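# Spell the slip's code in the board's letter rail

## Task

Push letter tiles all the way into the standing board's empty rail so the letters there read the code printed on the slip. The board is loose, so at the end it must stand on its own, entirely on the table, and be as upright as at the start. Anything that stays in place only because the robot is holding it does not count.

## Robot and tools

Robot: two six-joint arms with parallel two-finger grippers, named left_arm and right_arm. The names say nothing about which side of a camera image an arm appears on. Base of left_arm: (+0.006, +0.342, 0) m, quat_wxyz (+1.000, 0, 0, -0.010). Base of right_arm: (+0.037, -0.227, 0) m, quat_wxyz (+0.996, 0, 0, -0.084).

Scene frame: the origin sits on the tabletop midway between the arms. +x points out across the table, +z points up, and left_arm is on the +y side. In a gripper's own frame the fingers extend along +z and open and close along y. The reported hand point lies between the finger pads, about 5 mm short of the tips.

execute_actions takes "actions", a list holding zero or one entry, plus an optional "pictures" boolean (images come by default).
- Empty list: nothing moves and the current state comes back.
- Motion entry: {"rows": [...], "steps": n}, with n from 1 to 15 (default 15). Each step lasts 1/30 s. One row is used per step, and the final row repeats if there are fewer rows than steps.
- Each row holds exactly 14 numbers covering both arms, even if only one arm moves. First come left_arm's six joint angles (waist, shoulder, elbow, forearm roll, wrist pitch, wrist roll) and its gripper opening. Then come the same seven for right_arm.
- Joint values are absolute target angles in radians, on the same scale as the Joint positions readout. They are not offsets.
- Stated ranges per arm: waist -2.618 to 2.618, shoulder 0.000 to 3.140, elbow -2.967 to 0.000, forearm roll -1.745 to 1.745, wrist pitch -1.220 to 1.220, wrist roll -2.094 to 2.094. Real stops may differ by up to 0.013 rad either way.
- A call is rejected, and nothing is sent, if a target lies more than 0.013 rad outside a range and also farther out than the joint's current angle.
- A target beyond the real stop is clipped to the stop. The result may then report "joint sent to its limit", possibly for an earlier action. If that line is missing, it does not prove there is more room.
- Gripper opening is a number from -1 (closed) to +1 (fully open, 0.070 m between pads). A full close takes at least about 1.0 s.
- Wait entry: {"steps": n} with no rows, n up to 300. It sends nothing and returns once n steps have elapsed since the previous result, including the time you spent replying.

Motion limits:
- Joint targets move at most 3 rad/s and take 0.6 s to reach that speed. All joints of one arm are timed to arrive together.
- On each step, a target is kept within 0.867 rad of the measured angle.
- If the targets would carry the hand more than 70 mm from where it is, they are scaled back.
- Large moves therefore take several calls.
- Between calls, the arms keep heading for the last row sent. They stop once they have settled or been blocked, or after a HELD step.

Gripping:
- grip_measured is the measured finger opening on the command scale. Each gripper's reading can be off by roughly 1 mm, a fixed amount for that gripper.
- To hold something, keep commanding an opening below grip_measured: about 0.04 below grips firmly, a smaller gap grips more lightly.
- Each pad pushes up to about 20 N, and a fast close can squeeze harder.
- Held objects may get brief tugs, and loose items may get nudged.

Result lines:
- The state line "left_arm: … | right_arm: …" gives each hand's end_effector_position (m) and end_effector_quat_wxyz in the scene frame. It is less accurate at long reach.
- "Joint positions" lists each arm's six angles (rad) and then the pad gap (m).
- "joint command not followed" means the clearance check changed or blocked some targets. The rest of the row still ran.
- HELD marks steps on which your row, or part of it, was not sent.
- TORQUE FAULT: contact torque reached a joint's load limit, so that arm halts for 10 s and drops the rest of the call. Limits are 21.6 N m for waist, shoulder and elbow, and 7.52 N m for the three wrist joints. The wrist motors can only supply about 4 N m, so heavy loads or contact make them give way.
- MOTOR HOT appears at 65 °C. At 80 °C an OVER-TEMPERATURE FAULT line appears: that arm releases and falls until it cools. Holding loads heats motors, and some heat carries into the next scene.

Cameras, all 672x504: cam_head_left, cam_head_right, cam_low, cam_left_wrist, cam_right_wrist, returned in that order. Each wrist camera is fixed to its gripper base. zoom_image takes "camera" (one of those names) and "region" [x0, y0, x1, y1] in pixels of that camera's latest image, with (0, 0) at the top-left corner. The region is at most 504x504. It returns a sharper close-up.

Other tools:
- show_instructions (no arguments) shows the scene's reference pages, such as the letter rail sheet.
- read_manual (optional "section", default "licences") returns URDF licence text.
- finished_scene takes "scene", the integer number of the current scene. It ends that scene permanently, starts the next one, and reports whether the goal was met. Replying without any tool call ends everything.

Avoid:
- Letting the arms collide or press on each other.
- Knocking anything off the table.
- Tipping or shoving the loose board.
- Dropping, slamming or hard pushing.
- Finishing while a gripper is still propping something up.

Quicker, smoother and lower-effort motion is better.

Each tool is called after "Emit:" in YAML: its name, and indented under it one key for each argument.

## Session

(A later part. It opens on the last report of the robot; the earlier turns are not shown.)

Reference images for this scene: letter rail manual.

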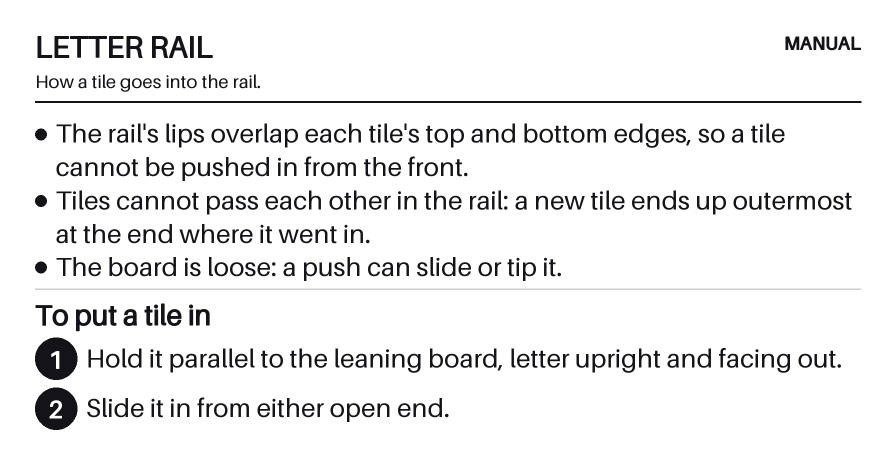

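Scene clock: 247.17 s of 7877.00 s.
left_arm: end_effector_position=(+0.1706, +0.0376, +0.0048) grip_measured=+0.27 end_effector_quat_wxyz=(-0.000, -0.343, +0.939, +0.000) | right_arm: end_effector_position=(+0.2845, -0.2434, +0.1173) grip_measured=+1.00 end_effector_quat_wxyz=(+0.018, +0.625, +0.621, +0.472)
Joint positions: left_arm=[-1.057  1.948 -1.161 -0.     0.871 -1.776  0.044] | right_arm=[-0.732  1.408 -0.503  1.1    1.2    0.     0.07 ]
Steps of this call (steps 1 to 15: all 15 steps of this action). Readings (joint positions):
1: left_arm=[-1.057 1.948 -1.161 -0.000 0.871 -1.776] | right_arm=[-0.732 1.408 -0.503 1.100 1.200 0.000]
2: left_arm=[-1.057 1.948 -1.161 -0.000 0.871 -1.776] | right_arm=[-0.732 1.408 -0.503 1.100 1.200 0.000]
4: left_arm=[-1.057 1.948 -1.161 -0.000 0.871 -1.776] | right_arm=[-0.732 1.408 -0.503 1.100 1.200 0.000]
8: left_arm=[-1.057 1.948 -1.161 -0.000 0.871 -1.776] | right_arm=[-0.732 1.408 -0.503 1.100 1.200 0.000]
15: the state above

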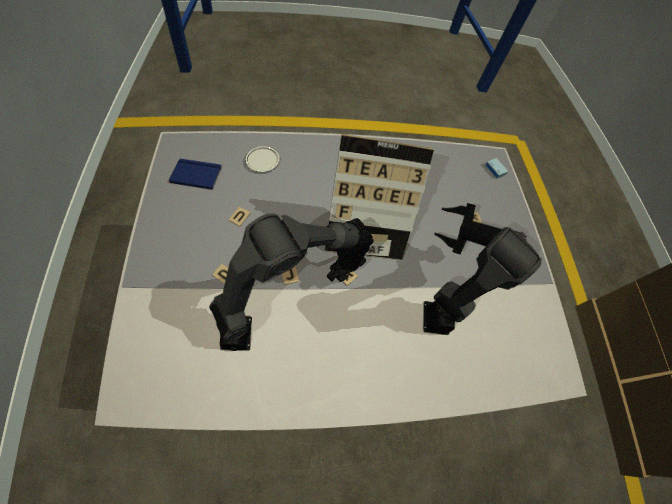

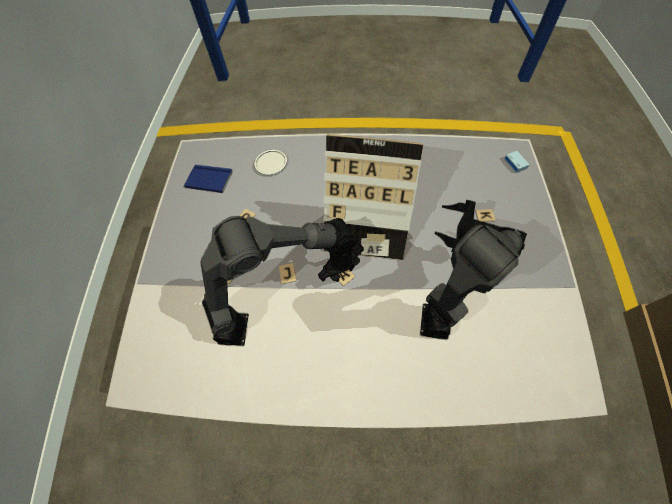

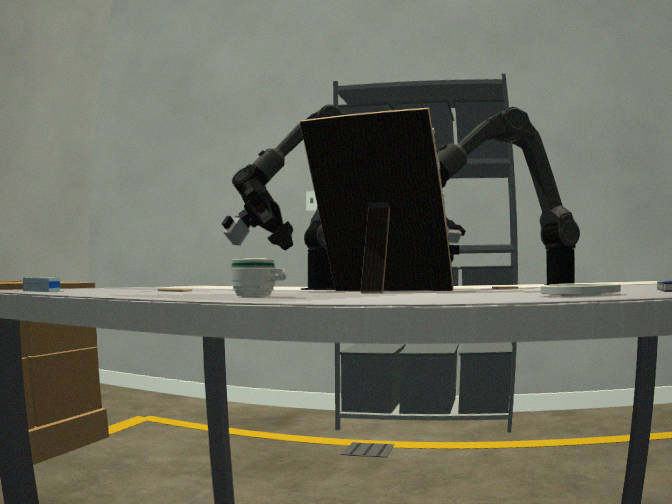

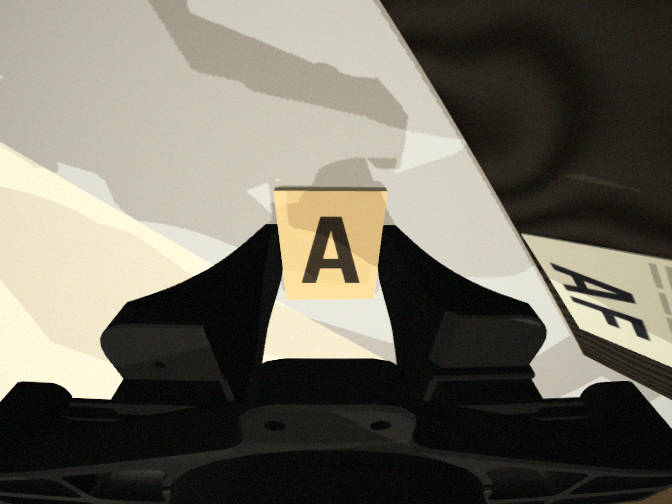

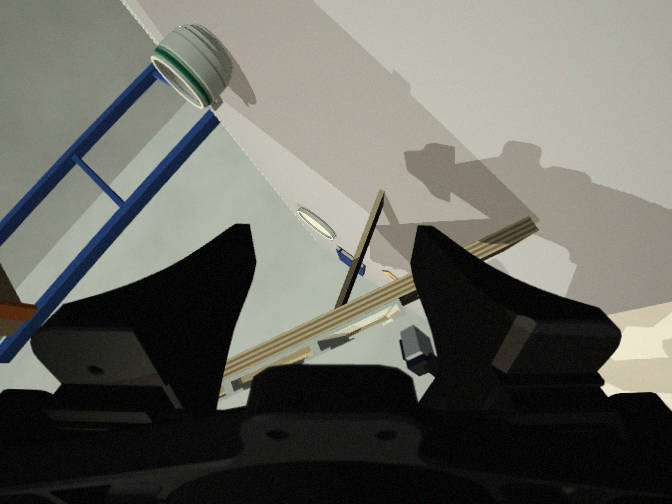

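Emit:
execute_actions:
  actions:
    - {"rows":[[-1.0,1.45,-0.8,0,1.0,-1.5,0.225,-0.732,1.4085,-0.5035,1.1,1.2,0,1]],"steps":15}
  pictures: false

Emit:
execute_actions:
  actions:
    - {"rows":[[-0.2,1.45,-0.8,0,0.8,-0.3,0.225,-0.732,1.4085,-0.5035,1.1,1.2,0,1]],"steps":15}
  pictures: false

Emit:
execute_actions:
  actions:
    - {"steps":10}
  pictures: false

Emit:
execute_actions:
  actions:
    - {"rows":[[-0.5,1.426,-0.5336,-1.378,-0.7383,0.862,0.225,-0.732,1.4085,-0.5035,1.1,1.2,0,1]],"steps":15}
  pictures: false

Emit:
execute_actions:
  actions:
    - {"steps":18}
  pictures: false

Emit:
execute_actions:
  actions:
    - {"rows":[[-0.949,1.426,-0.5336,-1.378,-0.7383,0.862,0.225,-0.732,1.4085,-0.5035,1.1,1.2,0,1]],"steps":15}
  pictures: false

Emit:
execute_actions:
  actions:
    - {"steps":5}
  pictures: false

Emit:
execute_actions:
  actions:
    - {"rows":[[-1.0249,1.5107,-0.6326,-1.478,-0.7761,0.9098,0.225,-0.732,1.4085,-0.5035,1.1,1.2,0,1]],"steps":10}
  pictures: false

Emit:
execute_actions:
  actions:
    - {"rows":[[-1.036,1.5244,-0.6455,-1.486,-0.784,0.9095,0.225,-0.732,1.4085,-0.5035,1.1,1.2,0,1],[-1.036,1.5244,-0.6455,-1.486,-0.784,0.9095,0.225,-0.732,1.4085,-0.5035,1.1,1.2,0,1],[-1.0476,1.538,-0.6584,-1.494,-0.792,0.9093,0.225,-0.732,1.4085,-0.5035,1.1,1.2,0,1],[-1.0476,1.538,-0.6584,-1.494,-0.792,0.9093,0.225,-0.732,1.4085,-0.5035,1.1,1.2,0,1],[-1.059,1.5517,-0.6713,-1.502,-0.8,0.909,0.225,-0.732,1.4085,-0.5035,1.1,1.2,0,1],[-1.059,1.5517,-0.6713,-1.502,-0.8,0.909,0.225,-0.732,1.4085,-0.5035,1.1,1.2,0,1],[-1.0703,1.5654,-0.6842,-1.5098,-0.8081,0.9089,0.225,-0.732,1.4085,-0.5035,1.1,1.2,0,1]],"steps":15}

Emit:
zoom_image:
  camera: "cam_right_wrist"
  region: [335,305,400,350]

Scene clock: 265.03 s of 7877.00 s.
left_arm: end_effector_position=(+0.1316, +0.1363, +0.0685) grip_measured=+0.27 end_effector_quat_wxyz=(+0.001, -0.248, +0.969, -0.004) | right_arm: end_effector_position=(+0.2845, -0.2434, +0.1173) grip_measured=+1.00 end_effector_quat_wxyz=(+0.018, +0.625, +0.621, +0.472)
Joint positions: left_arm=[-1.005  1.491 -0.832 -0.     0.989 -1.525  0.044] | right_arm=[-0.732  1.408 -0.503  1.1    1.2    0.     0.07 ]
Steps of this call (steps 1 to 15: the robot went on to your last target; steps 16 to 90: nothing new was sent; then 14.37 s passed at rest; steps 91 to 105: all 15 steps of this action). Readings (joint positions):
91: left_arm=[-1.056 1.947 -1.162 -0.000 0.872 -1.776] | right_arm=[-0.732 1.408 -0.503 1.100 1.200 0.000]
92: left_arm=[-1.056 1.940 -1.158 -0.000 0.872 -1.773] | right_arm=[-0.732 1.408 -0.503 1.100 1.200 0.000]
94: left_arm=[-1.052 1.909 -1.136 -0.000 0.879 -1.755] | right_arm=[-0.732 1.408 -0.503 1.100 1.200 0.000]
98: left_arm=[-1.037 1.776 -1.038 -0.000 0.915 -1.681] | right_arm=[-0.732 1.408 -0.503 1.100 1.200 0.000]
105: the state above

Scene clock: 265.53 s of 7877.00 s.
left_arm: end_effector_position=(+0.2237, +0.2070, +0.0737) grip_measured=+0.27 end_effector_quat_wxyz=(+0.048, -0.131, +0.989, -0.039) | right_arm: end_effector_position=(+0.2845, -0.2434, +0.1173) grip_measured=+1.00 end_effector_quat_wxyz=(+0.018, +0.625, +0.621, +0.472)
Joint positions: left_arm=[-0.536  1.449 -0.803  0.     0.888 -0.82   0.044] | right_arm=[-0.732  1.408 -0.503  1.1    1.2    0.     0.07 ]
Steps of this call (steps 1 to 15: all 15 steps of this action). Readings (joint positions):
1: left_arm=[-1.001 1.472 -0.818 -0.000 0.994 -1.512] | right_arm=[-0.732 1.408 -0.503 1.100 1.200 0.000]
2: left_arm=[-0.993 1.459 -0.809 -0.000 0.994 -1.493] | right_arm=[-0.732 1.408 -0.503 1.100 1.200 0.000]
4: left_arm=[-0.958 1.448 -0.806 -0.000 0.988 -1.436] | right_arm=[-0.732 1.408 -0.503 1.100 1.200 0.000]
8: left_arm=[-0.828 1.448 -0.806 -0.000 0.961 -1.254] | right_arm=[-0.732 1.408 -0.503 1.100 1.200 0.000]
15: the state above

Scene clock: 265.87 s of 7877.00 s.
left_arm: end_effector_position=(+0.2705, +0.2754, +0.0755) grip_measured=+0.27 end_effector_quat_wxyz=(+0.096, -0.048, +0.994, -0.029) | right_arm: end_effector_position=(+0.2845, -0.2434, +0.1173) grip_measured=+1.00 end_effector_quat_wxyz=(+0.018, +0.625, +0.621, +0.472)
Joint positions: left_arm=[-0.228  1.45  -0.8    0.     0.807 -0.344  0.044] | right_arm=[-0.732  1.408 -0.503  1.1    1.2    0.     0.07 ]
Steps of this call (steps 1 to 10: the robot went on to your last target). Readings (joint positions):
1: left_arm=[-0.496 1.449 -0.803 0.000 0.878 -0.758] | right_arm=[-0.732 1.408 -0.503 1.100 1.200 0.000]
2: left_arm=[-0.457 1.449 -0.803 0.000 0.867 -0.696] | right_arm=[-0.732 1.408 -0.503 1.100 1.200 0.000]
4: left_arm=[-0.378 1.449 -0.802 0.000 0.847 -0.576] | right_arm=[-0.732 1.408 -0.503 1.100 1.200 0.000]
8: left_arm=[-0.263 1.450 -0.801 0.000 0.817 -0.399] | right_arm=[-0.732 1.408 -0.503 1.100 1.200 0.000]
10: the state above

Scene clock: 266.37 s of 7877.00 s.
left_arm: end_effector_position=(+0.3298, +0.1978, +0.0980) grip_measured=+0.27 end_effector_quat_wxyz=(+0.339, +0.117, +0.924, -0.130) | right_arm: end_effector_position=(+0.2845, -0.2434, +0.1173) grip_measured=+1.00 end_effector_quat_wxyz=(+0.018, +0.625, +0.621, +0.472)
Joint positions: left_arm=[-0.347  1.435 -0.638 -0.609  0.148  0.457  0.044] | right_arm=[-0.732  1.408 -0.503  1.1    1.2    0.     0.07 ]
Steps of this call (steps 1 to 15: all 15 steps of this action). Readings (joint positions):
1: left_arm=[-0.216 1.450 -0.800 -0.000 0.803 -0.322] | right_arm=[-0.732 1.408 -0.503 1.100 1.200 0.000]
2: left_arm=[-0.209 1.450 -0.798 -0.006 0.793 -0.294] | right_arm=[-0.732 1.408 -0.503 1.100 1.200 0.000]
4: left_arm=[-0.210 1.449 -0.788 -0.038 0.754 -0.219] | right_arm=[-0.732 1.408 -0.503 1.100 1.200 0.000]
8: left_arm=[-0.238 1.444 -0.748 -0.169 0.609 -0.008] | right_arm=[-0.732 1.408 -0.503 1.100 1.200 0.000]
15: the state above

Scene clock: 266.97 s of 7877.00 s.
left_arm: end_effector_position=(+0.3586, +0.3085, +0.1438) grip_measured=+0.27 end_effector_quat_wxyz=(+0.521, -0.129, +0.840, +0.079) | right_arm: end_effector_position=(+0.2845, -0.2434, +0.1173) grip_measured=+1.00 end_effector_quat_wxyz=(+0.018, +0.625, +0.621, +0.472)
Joint positions: left_arm=[-0.499  1.426 -0.534 -1.374 -0.733  0.861  0.044] | right_arm=[-0.732  1.408 -0.503  1.1    1.2    0.     0.07 ]
Steps of this call (steps 1 to 18: the robot went on to your last target). Readings (joint positions):
1: left_arm=[-0.362 1.434 -0.627 -0.682 0.074 0.509] | right_arm=[-0.732 1.408 -0.503 1.100 1.200 0.000]
2: left_arm=[-0.376 1.433 -0.616 -0.747 0.005 0.555] | right_arm=[-0.732 1.408 -0.503 1.100 1.200 0.000]
4: left_arm=[-0.400 1.431 -0.598 -0.861 -0.127 0.632] | right_arm=[-0.732 1.408 -0.503 1.100 1.200 0.000]
8: left_arm=[-0.440 1.429 -0.571 -1.071 -0.376 0.741] | right_arm=[-0.732 1.408 -0.503 1.100 1.200 0.000]
18: the state above

Scene clock: 267.47 s of 7877.00 s.
left_arm: end_effector_position=(+0.3135, +0.1673, +0.1439) grip_measured=+0.27 end_effector_quat_wxyz=(+0.526, +0.049, +0.848, -0.031) | right_arm: end_effector_position=(+0.2845, -0.2434, +0.1173) grip_measured=+1.00 end_effector_quat_wxyz=(+0.018, +0.625, +0.621, +0.472)
Joint positions: left_arm=[-0.924  1.426 -0.534 -1.378 -0.737  0.862  0.044] | right_arm=[-0.732  1.408 -0.503  1.1    1.2    0.     0.07 ]
Steps of this call (steps 1 to 15: all 15 steps of this action). Readings (joint positions):
1: left_arm=[-0.502 1.426 -0.534 -1.378 -0.738 0.862] | right_arm=[-0.732 1.408 -0.503 1.100 1.200 0.000]
2: left_arm=[-0.510 1.426 -0.534 -1.378 -0.739 0.862] | right_arm=[-0.732 1.408 -0.503 1.100 1.200 0.000]
4: left_arm=[-0.544 1.426 -0.534 -1.378 -0.739 0.862] | right_arm=[-0.732 1.408 -0.503 1.100 1.200 0.000]
8: left_arm=[-0.681 1.426 -0.534 -1.378 -0.739 0.862] | right_arm=[-0.732 1.408 -0.503 1.100 1.200 0.000]
15: the state above

Scene clock: 267.63 s of 7877.00 s.
left_arm: end_effector_position=(+0.3089, +0.1595, +0.1439) grip_measured=+0.27 end_effector_quat_wxyz=(+0.526, +0.060, +0.848, -0.037) | right_arm: end_effector_position=(+0.2845, -0.2434, +0.1173) grip_measured=+1.00 end_effector_quat_wxyz=(+0.018, +0.625, +0.621, +0.472)
Joint positions: left_arm=[-0.95   1.426 -0.534 -1.378 -0.737  0.862  0.044] | right_arm=[-0.732  1.408 -0.503  1.1    1.2    0.     0.07 ]
Steps of this call (steps 1 to 5: the robot went on to your last target). Readings (joint positions):
1: left_arm=[-0.939 1.426 -0.534 -1.378 -0.737 0.862] | right_arm=[-0.732 1.408 -0.503 1.100 1.200 0.000]
2: left_arm=[-0.948 1.426 -0.534 -1.378 -0.737 0.862] | right_arm=[-0.732 1.408 -0.503 1.100 1.200 0.000]
4: left_arm=[-0.951 1.426 -0.534 -1.378 -0.737 0.862] | right_arm=[-0.732 1.408 -0.503 1.100 1.200 0.000]
5: the state above

Scene clock: 267.97 s of 7877.00 s.
left_arm: end_effector_position=(+0.3084, +0.1291, +0.1418) grip_measured=+0.27 end_effector_quat_wxyz=(+0.517, +0.060, +0.853, -0.037) | right_arm: end_effector_position=(+0.2845, -0.2434, +0.1173) grip_measured=+1.00 end_effector_quat_wxyz=(+0.018, +0.625, +0.621, +0.472)
Joint positions: left_arm=[-1.026  1.512 -0.635 -1.479 -0.776  0.911  0.044] | right_arm=[-0.732  1.408 -0.503  1.1    1.2    0.     0.07 ]
Steps of this call (steps 1 to 10: all 10 steps of this action). Readings (joint positions):
1: left_arm=[-0.951 1.426 -0.534 -1.379 -0.738 0.863] | right_arm=[-0.732 1.408 -0.503 1.100 1.200 0.000]
2: left_arm=[-0.955 1.431 -0.539 -1.385 -0.741 0.866] | right_arm=[-0.732 1.408 -0.503 1.100 1.200 0.000]
4: left_arm=[-0.978 1.457 -0.570 -1.418 -0.754 0.882] | right_arm=[-0.732 1.408 -0.503 1.100 1.200 0.000]
8: left_arm=[-1.025 1.511 -0.634 -1.479 -0.775 0.911] | right_arm=[-0.732 1.408 -0.503 1.100 1.200 0.000]
10: the state above

Scene clock: 268.47 s of 7877.00 s.
left_arm: end_effector_position=(+0.3069, +0.1114, +0.1396) grip_measured=+0.27 end_effector_quat_wxyz=(+0.517, +0.060, +0.853, -0.036) | right_arm: end_effector_position=(+0.2845, -0.2434, +0.1173) grip_measured=+1.00 end_effector_quat_wxyz=(+0.018, +0.625, +0.621, +0.472)
Joint positions: left_arm=[-1.071  1.567 -0.685 -1.51  -0.808  0.909  0.044] | right_arm=[-0.732  1.408 -0.503  1.1    1.2    0.     0.07 ]
Steps of this call (steps 1 to 15: all 15 steps of this action). Readings (joint positions):
1: left_arm=[-1.027 1.513 -0.635 -1.480 -0.777 0.911] | right_arm=[-0.732 1.408 -0.503 1.100 1.200 0.000]
2: left_arm=[-1.031 1.518 -0.639 -1.483 -0.781 0.911] | right_arm=[-0.732 1.408 -0.503 1.100 1.200 0.000]
4: left_arm=[-1.045 1.535 -0.656 -1.492 -0.791 0.910] | right_arm=[-0.732 1.408 -0.503 1.100 1.200 0.000]
8: left_arm=[-1.069 1.563 -0.682 -1.509 -0.807 0.909] | right_arm=[-0.732 1.408 -0.503 1.100 1.200 0.000]
15: the state above

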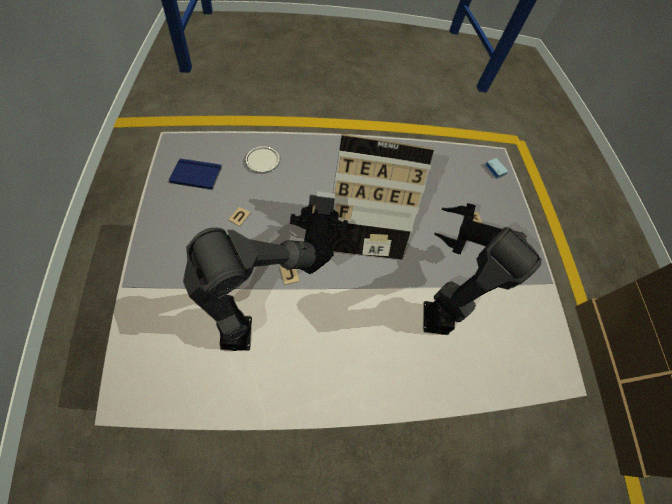

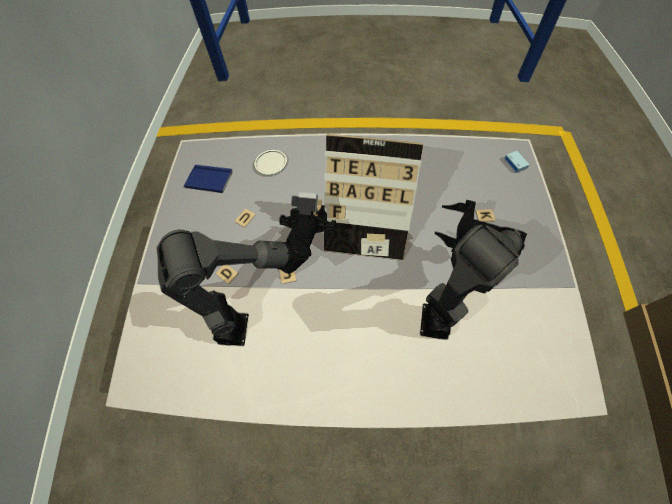

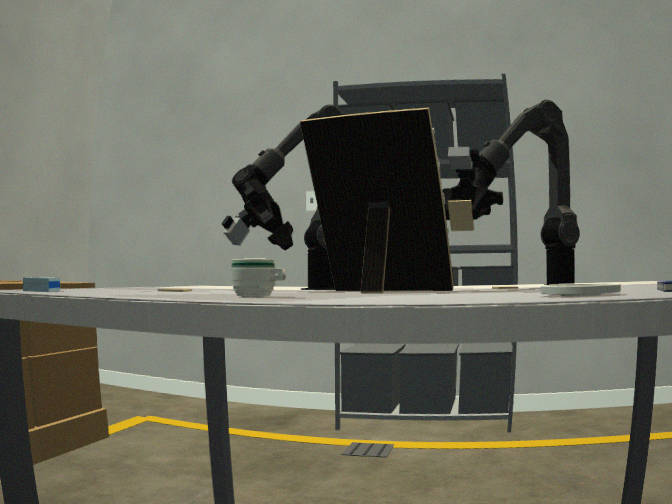

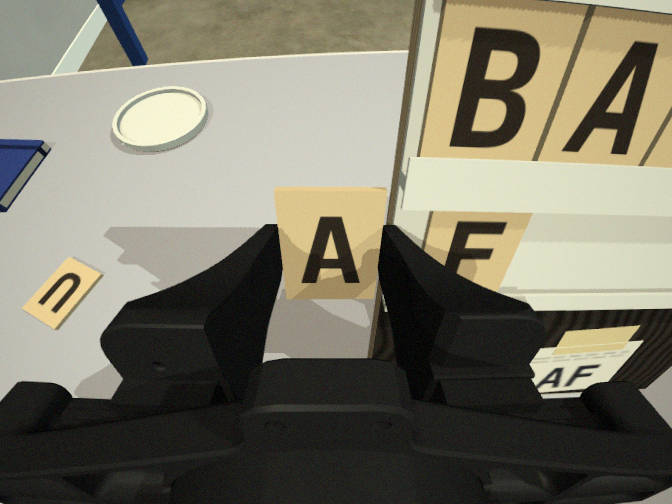

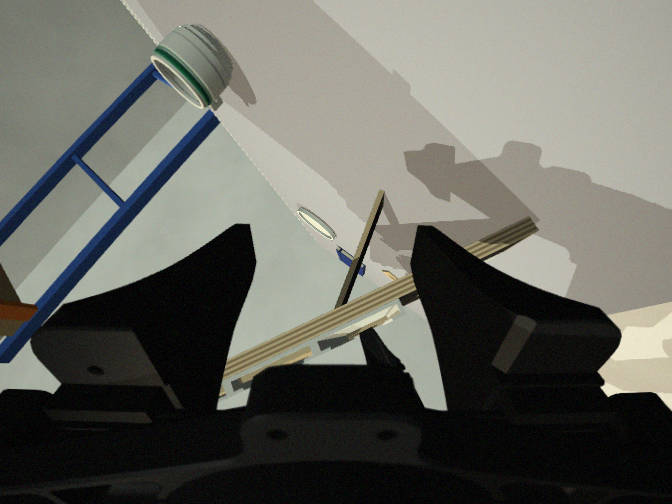

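Region (335, 305, 400, 350) of cam_right_wrist's 672x504 image, scaled by 7.754, with more detail than that image has; it fills the top 349 rows of this view, and the rest is white.

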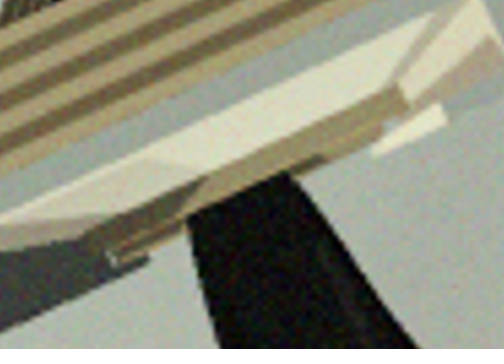

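Emit:
execute_actions:
  actions:
    - {"rows":[[-1.0738,1.5728,-0.6915,-1.5151,-0.8104,0.9109,0.225,-0.732,1.4085,-0.5035,1.1,1.2,0,1],[-1.0738,1.5728,-0.6915,-1.5151,-0.8104,0.9109,0.225,-0.732,1.4085,-0.5035,1.1,1.2,0,1],[-1.0792,1.5788,-0.6987,-1.5203,-0.8141,0.913,0.225,-0.732,1.4085,-0.5035,1.1,1.2,0,1],[-1.0847,1.5847,-0.706,-1.5256,-0.8179,0.915,0.225,-0.732,1.4085,-0.5035,1.1,1.2,0,1],[-1.0901,1.5907,-0.7132,-1.5308,-0.8217,0.917,0.225,-0.732,1.4085,-0.5035,1.1,1.2,0,1],[-1.0956,1.5966,-0.7205,-1.5361,-0.8255,0.919,0.225,-0.732,1.4085,-0.5035,1.1,1.2,0,1],[-1.101,1.6026,-0.7277,-1.5413,-0.8292,0.9211,0.225,-0.732,1.4085,-0.5035,1.1,1.2,0,1],[-1.1065,1.6085,-0.735,-1.5466,-0.833,0.9231,0.225,-0.732,1.4085,-0.5035,1.1,1.2,0,1]],"steps":12}

Scene clock: 277.53 s of 7877.00 s.
left_arm: end_effector_position=(+0.3051, +0.0960, +0.1391) grip_measured=+0.27 end_effector_quat_wxyz=(+0.517, +0.060, +0.853, -0.036) | right_arm: end_effector_position=(+0.2845, -0.2434, +0.1173) grip_measured=+1.00 end_effector_quat_wxyz=(+0.018, +0.625, +0.621, +0.472)
Joint positions: left_arm=[-1.107  1.609 -0.736 -1.547 -0.833  0.923  0.044] | right_arm=[-0.732  1.408 -0.504  1.1    1.2    0.     0.07 ]
Steps of this call (steps 1 to 15: the robot went on to your last target; steps 16 to 90: nothing new was sent; then 5.67 s passed at rest; steps 91 to 102: all 12 steps of this action). Readings (joint positions):
91: left_arm=[-1.070 1.566 -0.684 -1.510 -0.808 0.909] | right_arm=[-0.732 1.408 -0.504 1.100 1.200 0.000]
92: left_arm=[-1.072 1.570 -0.688 -1.513 -0.809 0.909] | right_arm=[-0.732 1.408 -0.504 1.100 1.200 0.000]
94: left_arm=[-1.079 1.578 -0.698 -1.521 -0.814 0.912] | right_arm=[-0.732 1.408 -0.504 1.100 1.200 0.000]
98: left_arm=[-1.102 1.604 -0.730 -1.543 -0.830 0.922] | right_arm=[-0.732 1.408 -0.504 1.100 1.200 0.000]
102: the state above

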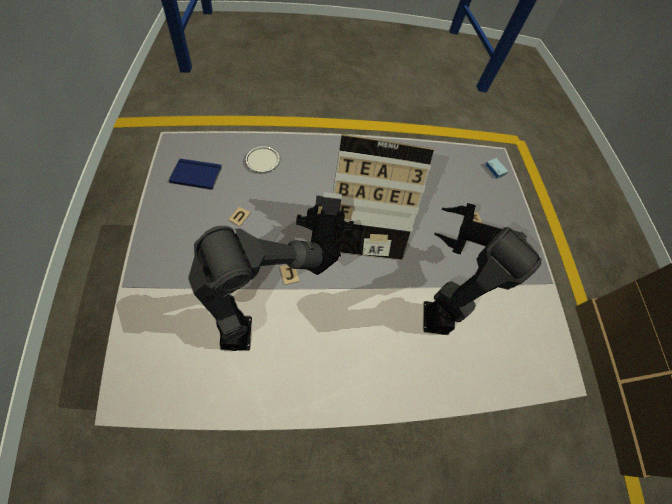

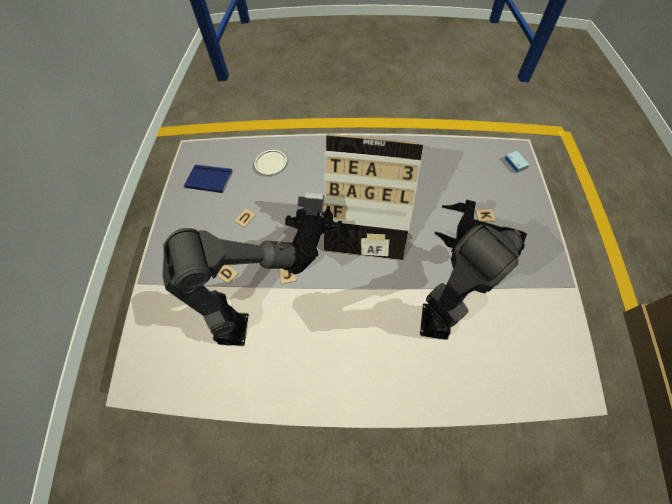

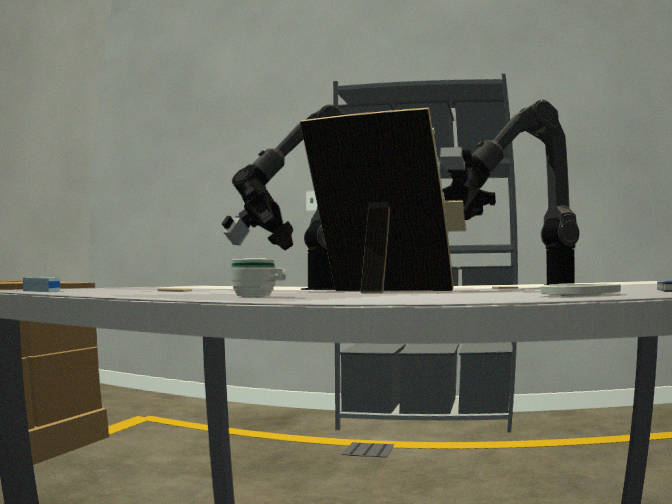

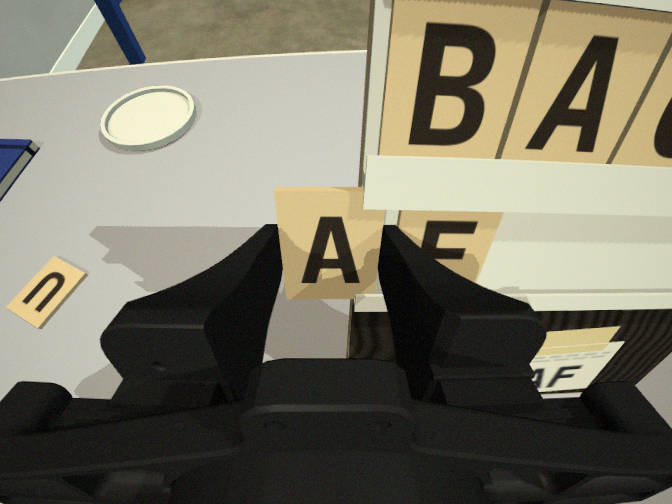

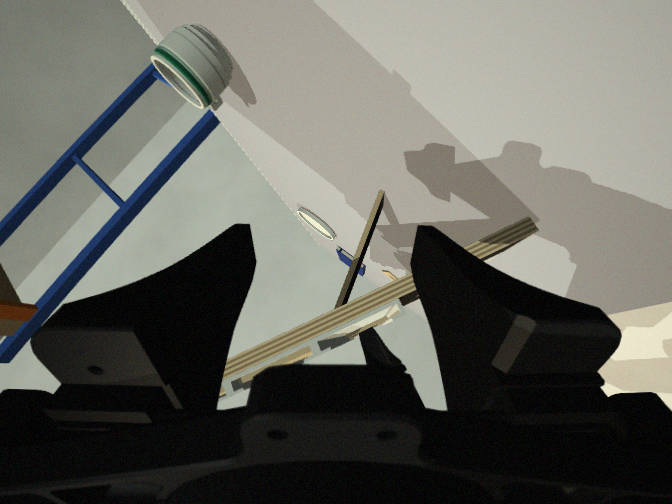

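Emit:
execute_actions:
  actions:
    - {"rows":[[-1.1115,1.6139,-0.7426,-1.5516,-0.8365,0.9254,0.225,-0.732,1.4085,-0.5035,1.1,1.2,0,1],[-1.1164,1.6199,-0.7502,-1.5566,-0.8401,0.9276,0.225,-0.732,1.4085,-0.5035,1.1,1.2,0,1],[-1.1214,1.6258,-0.7578,-1.5616,-0.8436,0.9299,0.225,-0.732,1.4085,-0.5035,1.1,1.2,0,1],[-1.1263,1.6317,-0.7655,-1.5665,-0.8471,0.9322,0.225,-0.732,1.4085,-0.5035,1.1,1.2,0,1],[-1.1313,1.6376,-0.7731,-1.5715,-0.8506,0.9345,0.225,-0.732,1.4085,-0.5035,1.1,1.2,0,1],[-1.1362,1.6436,-0.7807,-1.5765,-0.8542,0.9367,0.225,-0.732,1.4085,-0.5035,1.1,1.2,0,1],[-1.1412,1.6495,-0.7883,-1.5815,-0.8577,0.939,0.225,-0.732,1.4085,-0.5035,1.1,1.2,0,1],[-1.1464,1.6565,-0.7976,-1.587,-0.8615,0.9419,0.225,-0.732,1.4085,-0.5035,1.1,1.2,0,1],[-1.1516,1.6634,-0.8069,-1.5925,-0.8653,0.9449,0.225,-0.732,1.4085,-0.5035,1.1,1.2,0,1],[-1.1568,1.6704,-0.8162,-1.598,-0.8692,0.9478,0.225,-0.732,1.4085,-0.5035,1.1,1.2,0,1],[-1.162,1.6774,-0.8255,-1.6035,-0.873,0.9507,0.225,-0.732,1.4085,-0.5035,1.1,1.2,0,1],[-1.1672,1.6843,-0.8348,-1.609,-0.8768,0.9537,0.225,-0.732,1.4085,-0.5035,1.1,1.2,0,1],[-1.1724,1.6913,-0.8441,-1.6145,-0.8806,0.9566,0.225,-0.732,1.4085,-0.5035,1.1,1.2,0,1],[-1.177,1.6983,-0.8538,-1.6197,-0.8841,0.9598,0.225,-0.732,1.4085,-0.5035,1.1,1.2,0,1],[-1.1816,1.7052,-0.8635,-1.6249,-0.8877,0.9631,0.225,-0.732,1.4085,-0.5035,1.1,1.2,0,1]],"steps":15}
  pictures: false

Emit:
execute_actions:
  actions:
    - {"rows":[[-1.1863,1.7122,-0.8733,-1.6301,-0.8912,0.9663,0.225,-0.732,1.4085,-0.5035,1.1,1.2,0,1],[-1.1909,1.7192,-0.883,-1.6352,-0.8947,0.9695,0.225,-0.732,1.4085,-0.5035,1.1,1.2,0,1],[-1.1955,1.7261,-0.8927,-1.6404,-0.8983,0.9728,0.225,-0.732,1.4085,-0.5035,1.1,1.2,0,1],[-1.2001,1.7331,-0.9024,-1.6456,-0.9018,0.976,0.225,-0.732,1.4085,-0.5035,1.1,1.2,0,1]],"steps":8}
  pictures: false

Emit:
execute_actions:
  actions:
    - {"rows":[[-1.2001,1.7331,-0.9024,-1.6456,-0.9018,0.976,0.5,-0.732,1.4085,-0.5035,1.1,1.2,0,1]],"steps":9}
  pictures: false

Emit:
execute_actions:
  actions:
    - {"rows":[[-1.319,1.6458,-0.8764,-1.74,-0.9988,1.035,0.5,-0.732,1.4085,-0.5035,1.1,1.2,0,1]],"steps":13}

Scene clock: 294.30 s of 7877.00 s.
left_arm: end_effector_position=(+0.3003, +0.0615, +0.1393) grip_measured=+0.27 end_effector_quat_wxyz=(+0.517, +0.059, +0.853, -0.036) | right_arm: end_effector_position=(+0.2845, -0.2434, +0.1173) grip_measured=+1.00 end_effector_quat_wxyz=(+0.018, +0.625, +0.621, +0.472)
Joint positions: left_arm=[-1.178  1.7   -0.856 -1.621 -0.885  0.96   0.044] | right_arm=[-0.732  1.408 -0.504  1.1    1.2    0.     0.07 ]
Steps of this call (steps 1 to 15: the robot went on to your last target; steps 16 to 90: nothing new was sent; then 13.27 s passed at rest; steps 91 to 105: all 15 steps of this action). Readings (joint positions):
91: left_arm=[-1.107 1.609 -0.735 -1.547 -0.834 0.923] | right_arm=[-0.732 1.408 -0.504 1.100 1.200 0.000]
92: left_arm=[-1.110 1.612 -0.740 -1.551 -0.837 0.924] | right_arm=[-0.732 1.408 -0.504 1.100 1.200 0.000]
94: left_arm=[-1.121 1.625 -0.757 -1.562 -0.845 0.929] | right_arm=[-0.732 1.408 -0.504 1.100 1.200 0.000]
98: left_arm=[-1.142 1.650 -0.790 -1.583 -0.859 0.940] | right_arm=[-0.732 1.408 -0.504 1.100 1.200 0.000]
105: the state above

Scene clock: 294.57 s of 7877.00 s.
left_arm: end_effector_position=(+0.2984, +0.0481, +0.1391) grip_measured=+0.27 end_effector_quat_wxyz=(+0.517, +0.060, +0.853, -0.036) | right_arm: end_effector_position=(+0.2845, -0.2434, +0.1173) grip_measured=+1.00 end_effector_quat_wxyz=(+0.018, +0.625, +0.621, +0.472)
Joint positions: left_arm=[-1.201  1.735 -0.904 -1.646 -0.902  0.977  0.044] | right_arm=[-0.732  1.408 -0.504  1.1    1.2    0.     0.07 ]
Steps of this call (steps 1 to 8: all 8 steps of this action). Readings (joint positions):
1: left_arm=[-1.182 1.706 -0.865 -1.626 -0.888 0.964] | right_arm=[-0.732 1.408 -0.504 1.100 1.200 0.000]
2: left_arm=[-1.187 1.713 -0.875 -1.631 -0.892 0.967] | right_arm=[-0.732 1.408 -0.504 1.100 1.200 0.000]
4: left_arm=[-1.196 1.727 -0.895 -1.641 -0.899 0.973] | right_arm=[-0.732 1.408 -0.504 1.100 1.200 0.000]
8: the state above

Scene clock: 294.87 s of 7877.00 s.
left_arm: end_effector_position=(+0.2983, +0.0484, +0.1389) grip_measured=+0.50 end_effector_quat_wxyz=(+0.517, +0.060, +0.853, -0.036) | right_arm: end_effector_position=(+0.2845, -0.2434, +0.1173) grip_measured=+1.00 end_effector_quat_wxyz=(+0.018, +0.625, +0.621, +0.472)
Joint positions: left_arm=[-1.201  1.734 -0.903 -1.646 -0.902  0.977  0.053] | right_arm=[-0.732  1.408 -0.504  1.1    1.2    0.     0.07 ]
Steps of this call (steps 1 to 9: all 9 steps of this action). Readings (joint positions):
1: left_arm=[-1.201 1.735 -0.904 -1.646 -0.902 0.977] | right_arm=[-0.732 1.408 -0.504 1.100 1.200 0.000]
2: left_arm=[-1.201 1.735 -0.904 -1.646 -0.902 0.977] | right_arm=[-0.732 1.408 -0.504 1.100 1.200 0.000]
4: left_arm=[-1.201 1.735 -0.904 -1.646 -0.902 0.977] | right_arm=[-0.732 1.408 -0.504 1.100 1.200 0.000]
8: left_arm=[-1.201 1.735 -0.904 -1.646 -0.902 0.977] | right_arm=[-0.732 1.408 -0.504 1.100 1.200 0.000]
9: the state above

Scene clock: 295.30 s of 7877.00 s.
left_arm: end_effector_position=(+0.2636, +0.0519, +0.1615) grip_measured=+0.50 end_effector_quat_wxyz=(+0.523, +0.065, +0.849, -0.038) | right_arm: end_effector_position=(+0.2845, -0.2434, +0.1173) grip_measured=+1.00 end_effector_quat_wxyz=(+0.018, +0.625, +0.621, +0.472)
Joint positions: left_arm=[-1.32   1.643 -0.876 -1.74  -1.     1.036  0.052] | right_arm=[-0.732  1.408 -0.504  1.1    1.2    0.     0.07 ]
Steps of this call (steps 1 to 13: all 13 steps of this action). Readings (joint positions):
1: left_arm=[-1.202 1.733 -0.903 -1.647 -0.903 0.977] | right_arm=[-0.732 1.408 -0.504 1.100 1.200 0.000]
2: left_arm=[-1.207 1.729 -0.901 -1.651 -0.908 0.979] | right_arm=[-0.732 1.408 -0.504 1.100 1.200 0.000]
4: left_arm=[-1.239 1.705 -0.894 -1.677 -0.935 0.995] | right_arm=[-0.732 1.408 -0.504 1.100 1.200 0.000]
8: left_arm=[-1.316 1.646 -0.878 -1.738 -0.997 1.034] | right_arm=[-0.732 1.408 -0.504 1.100 1.200 0.000]
13: the state above

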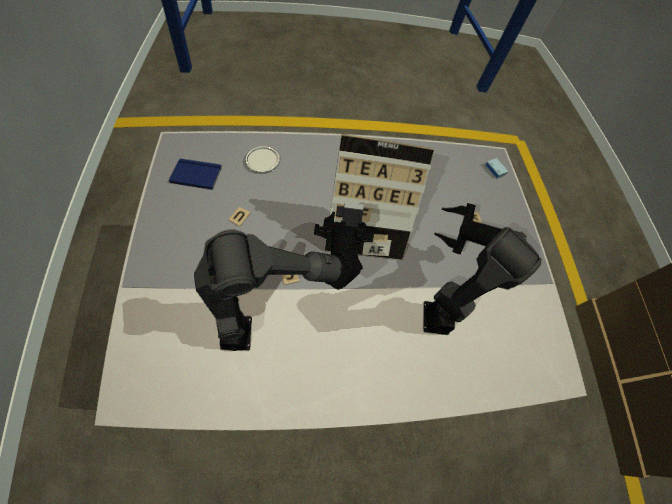

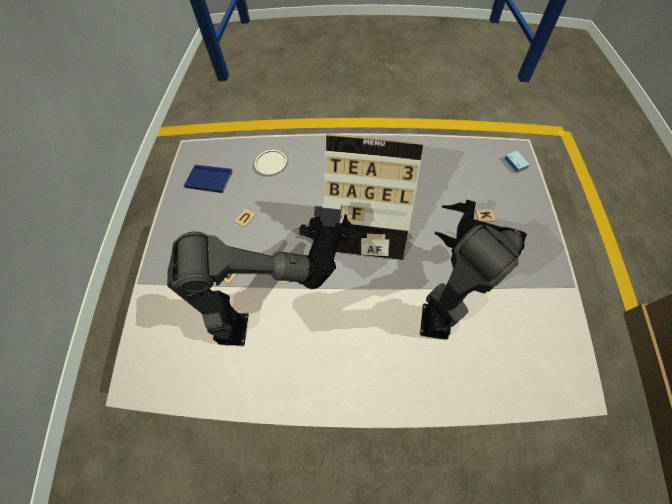

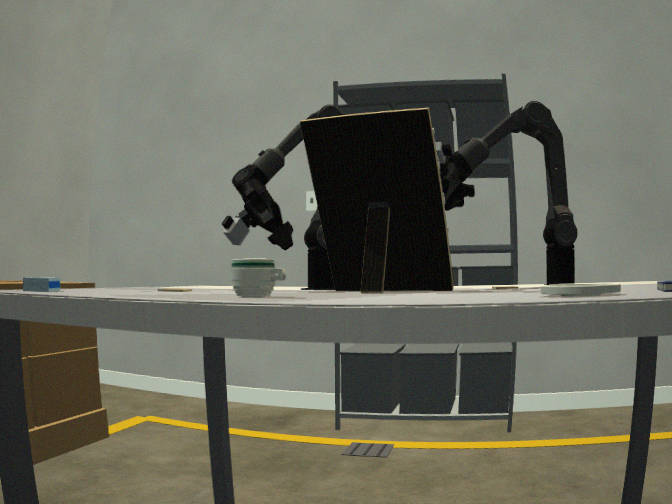

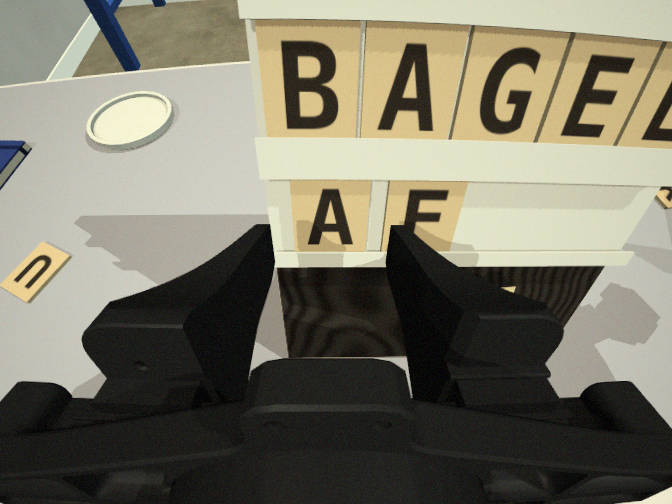

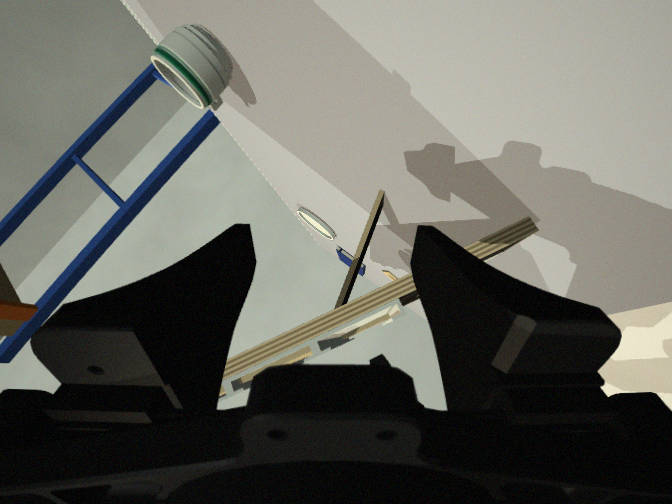

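Emit:
finished_scene:
  scene: 2

The scene is finished: the task was done.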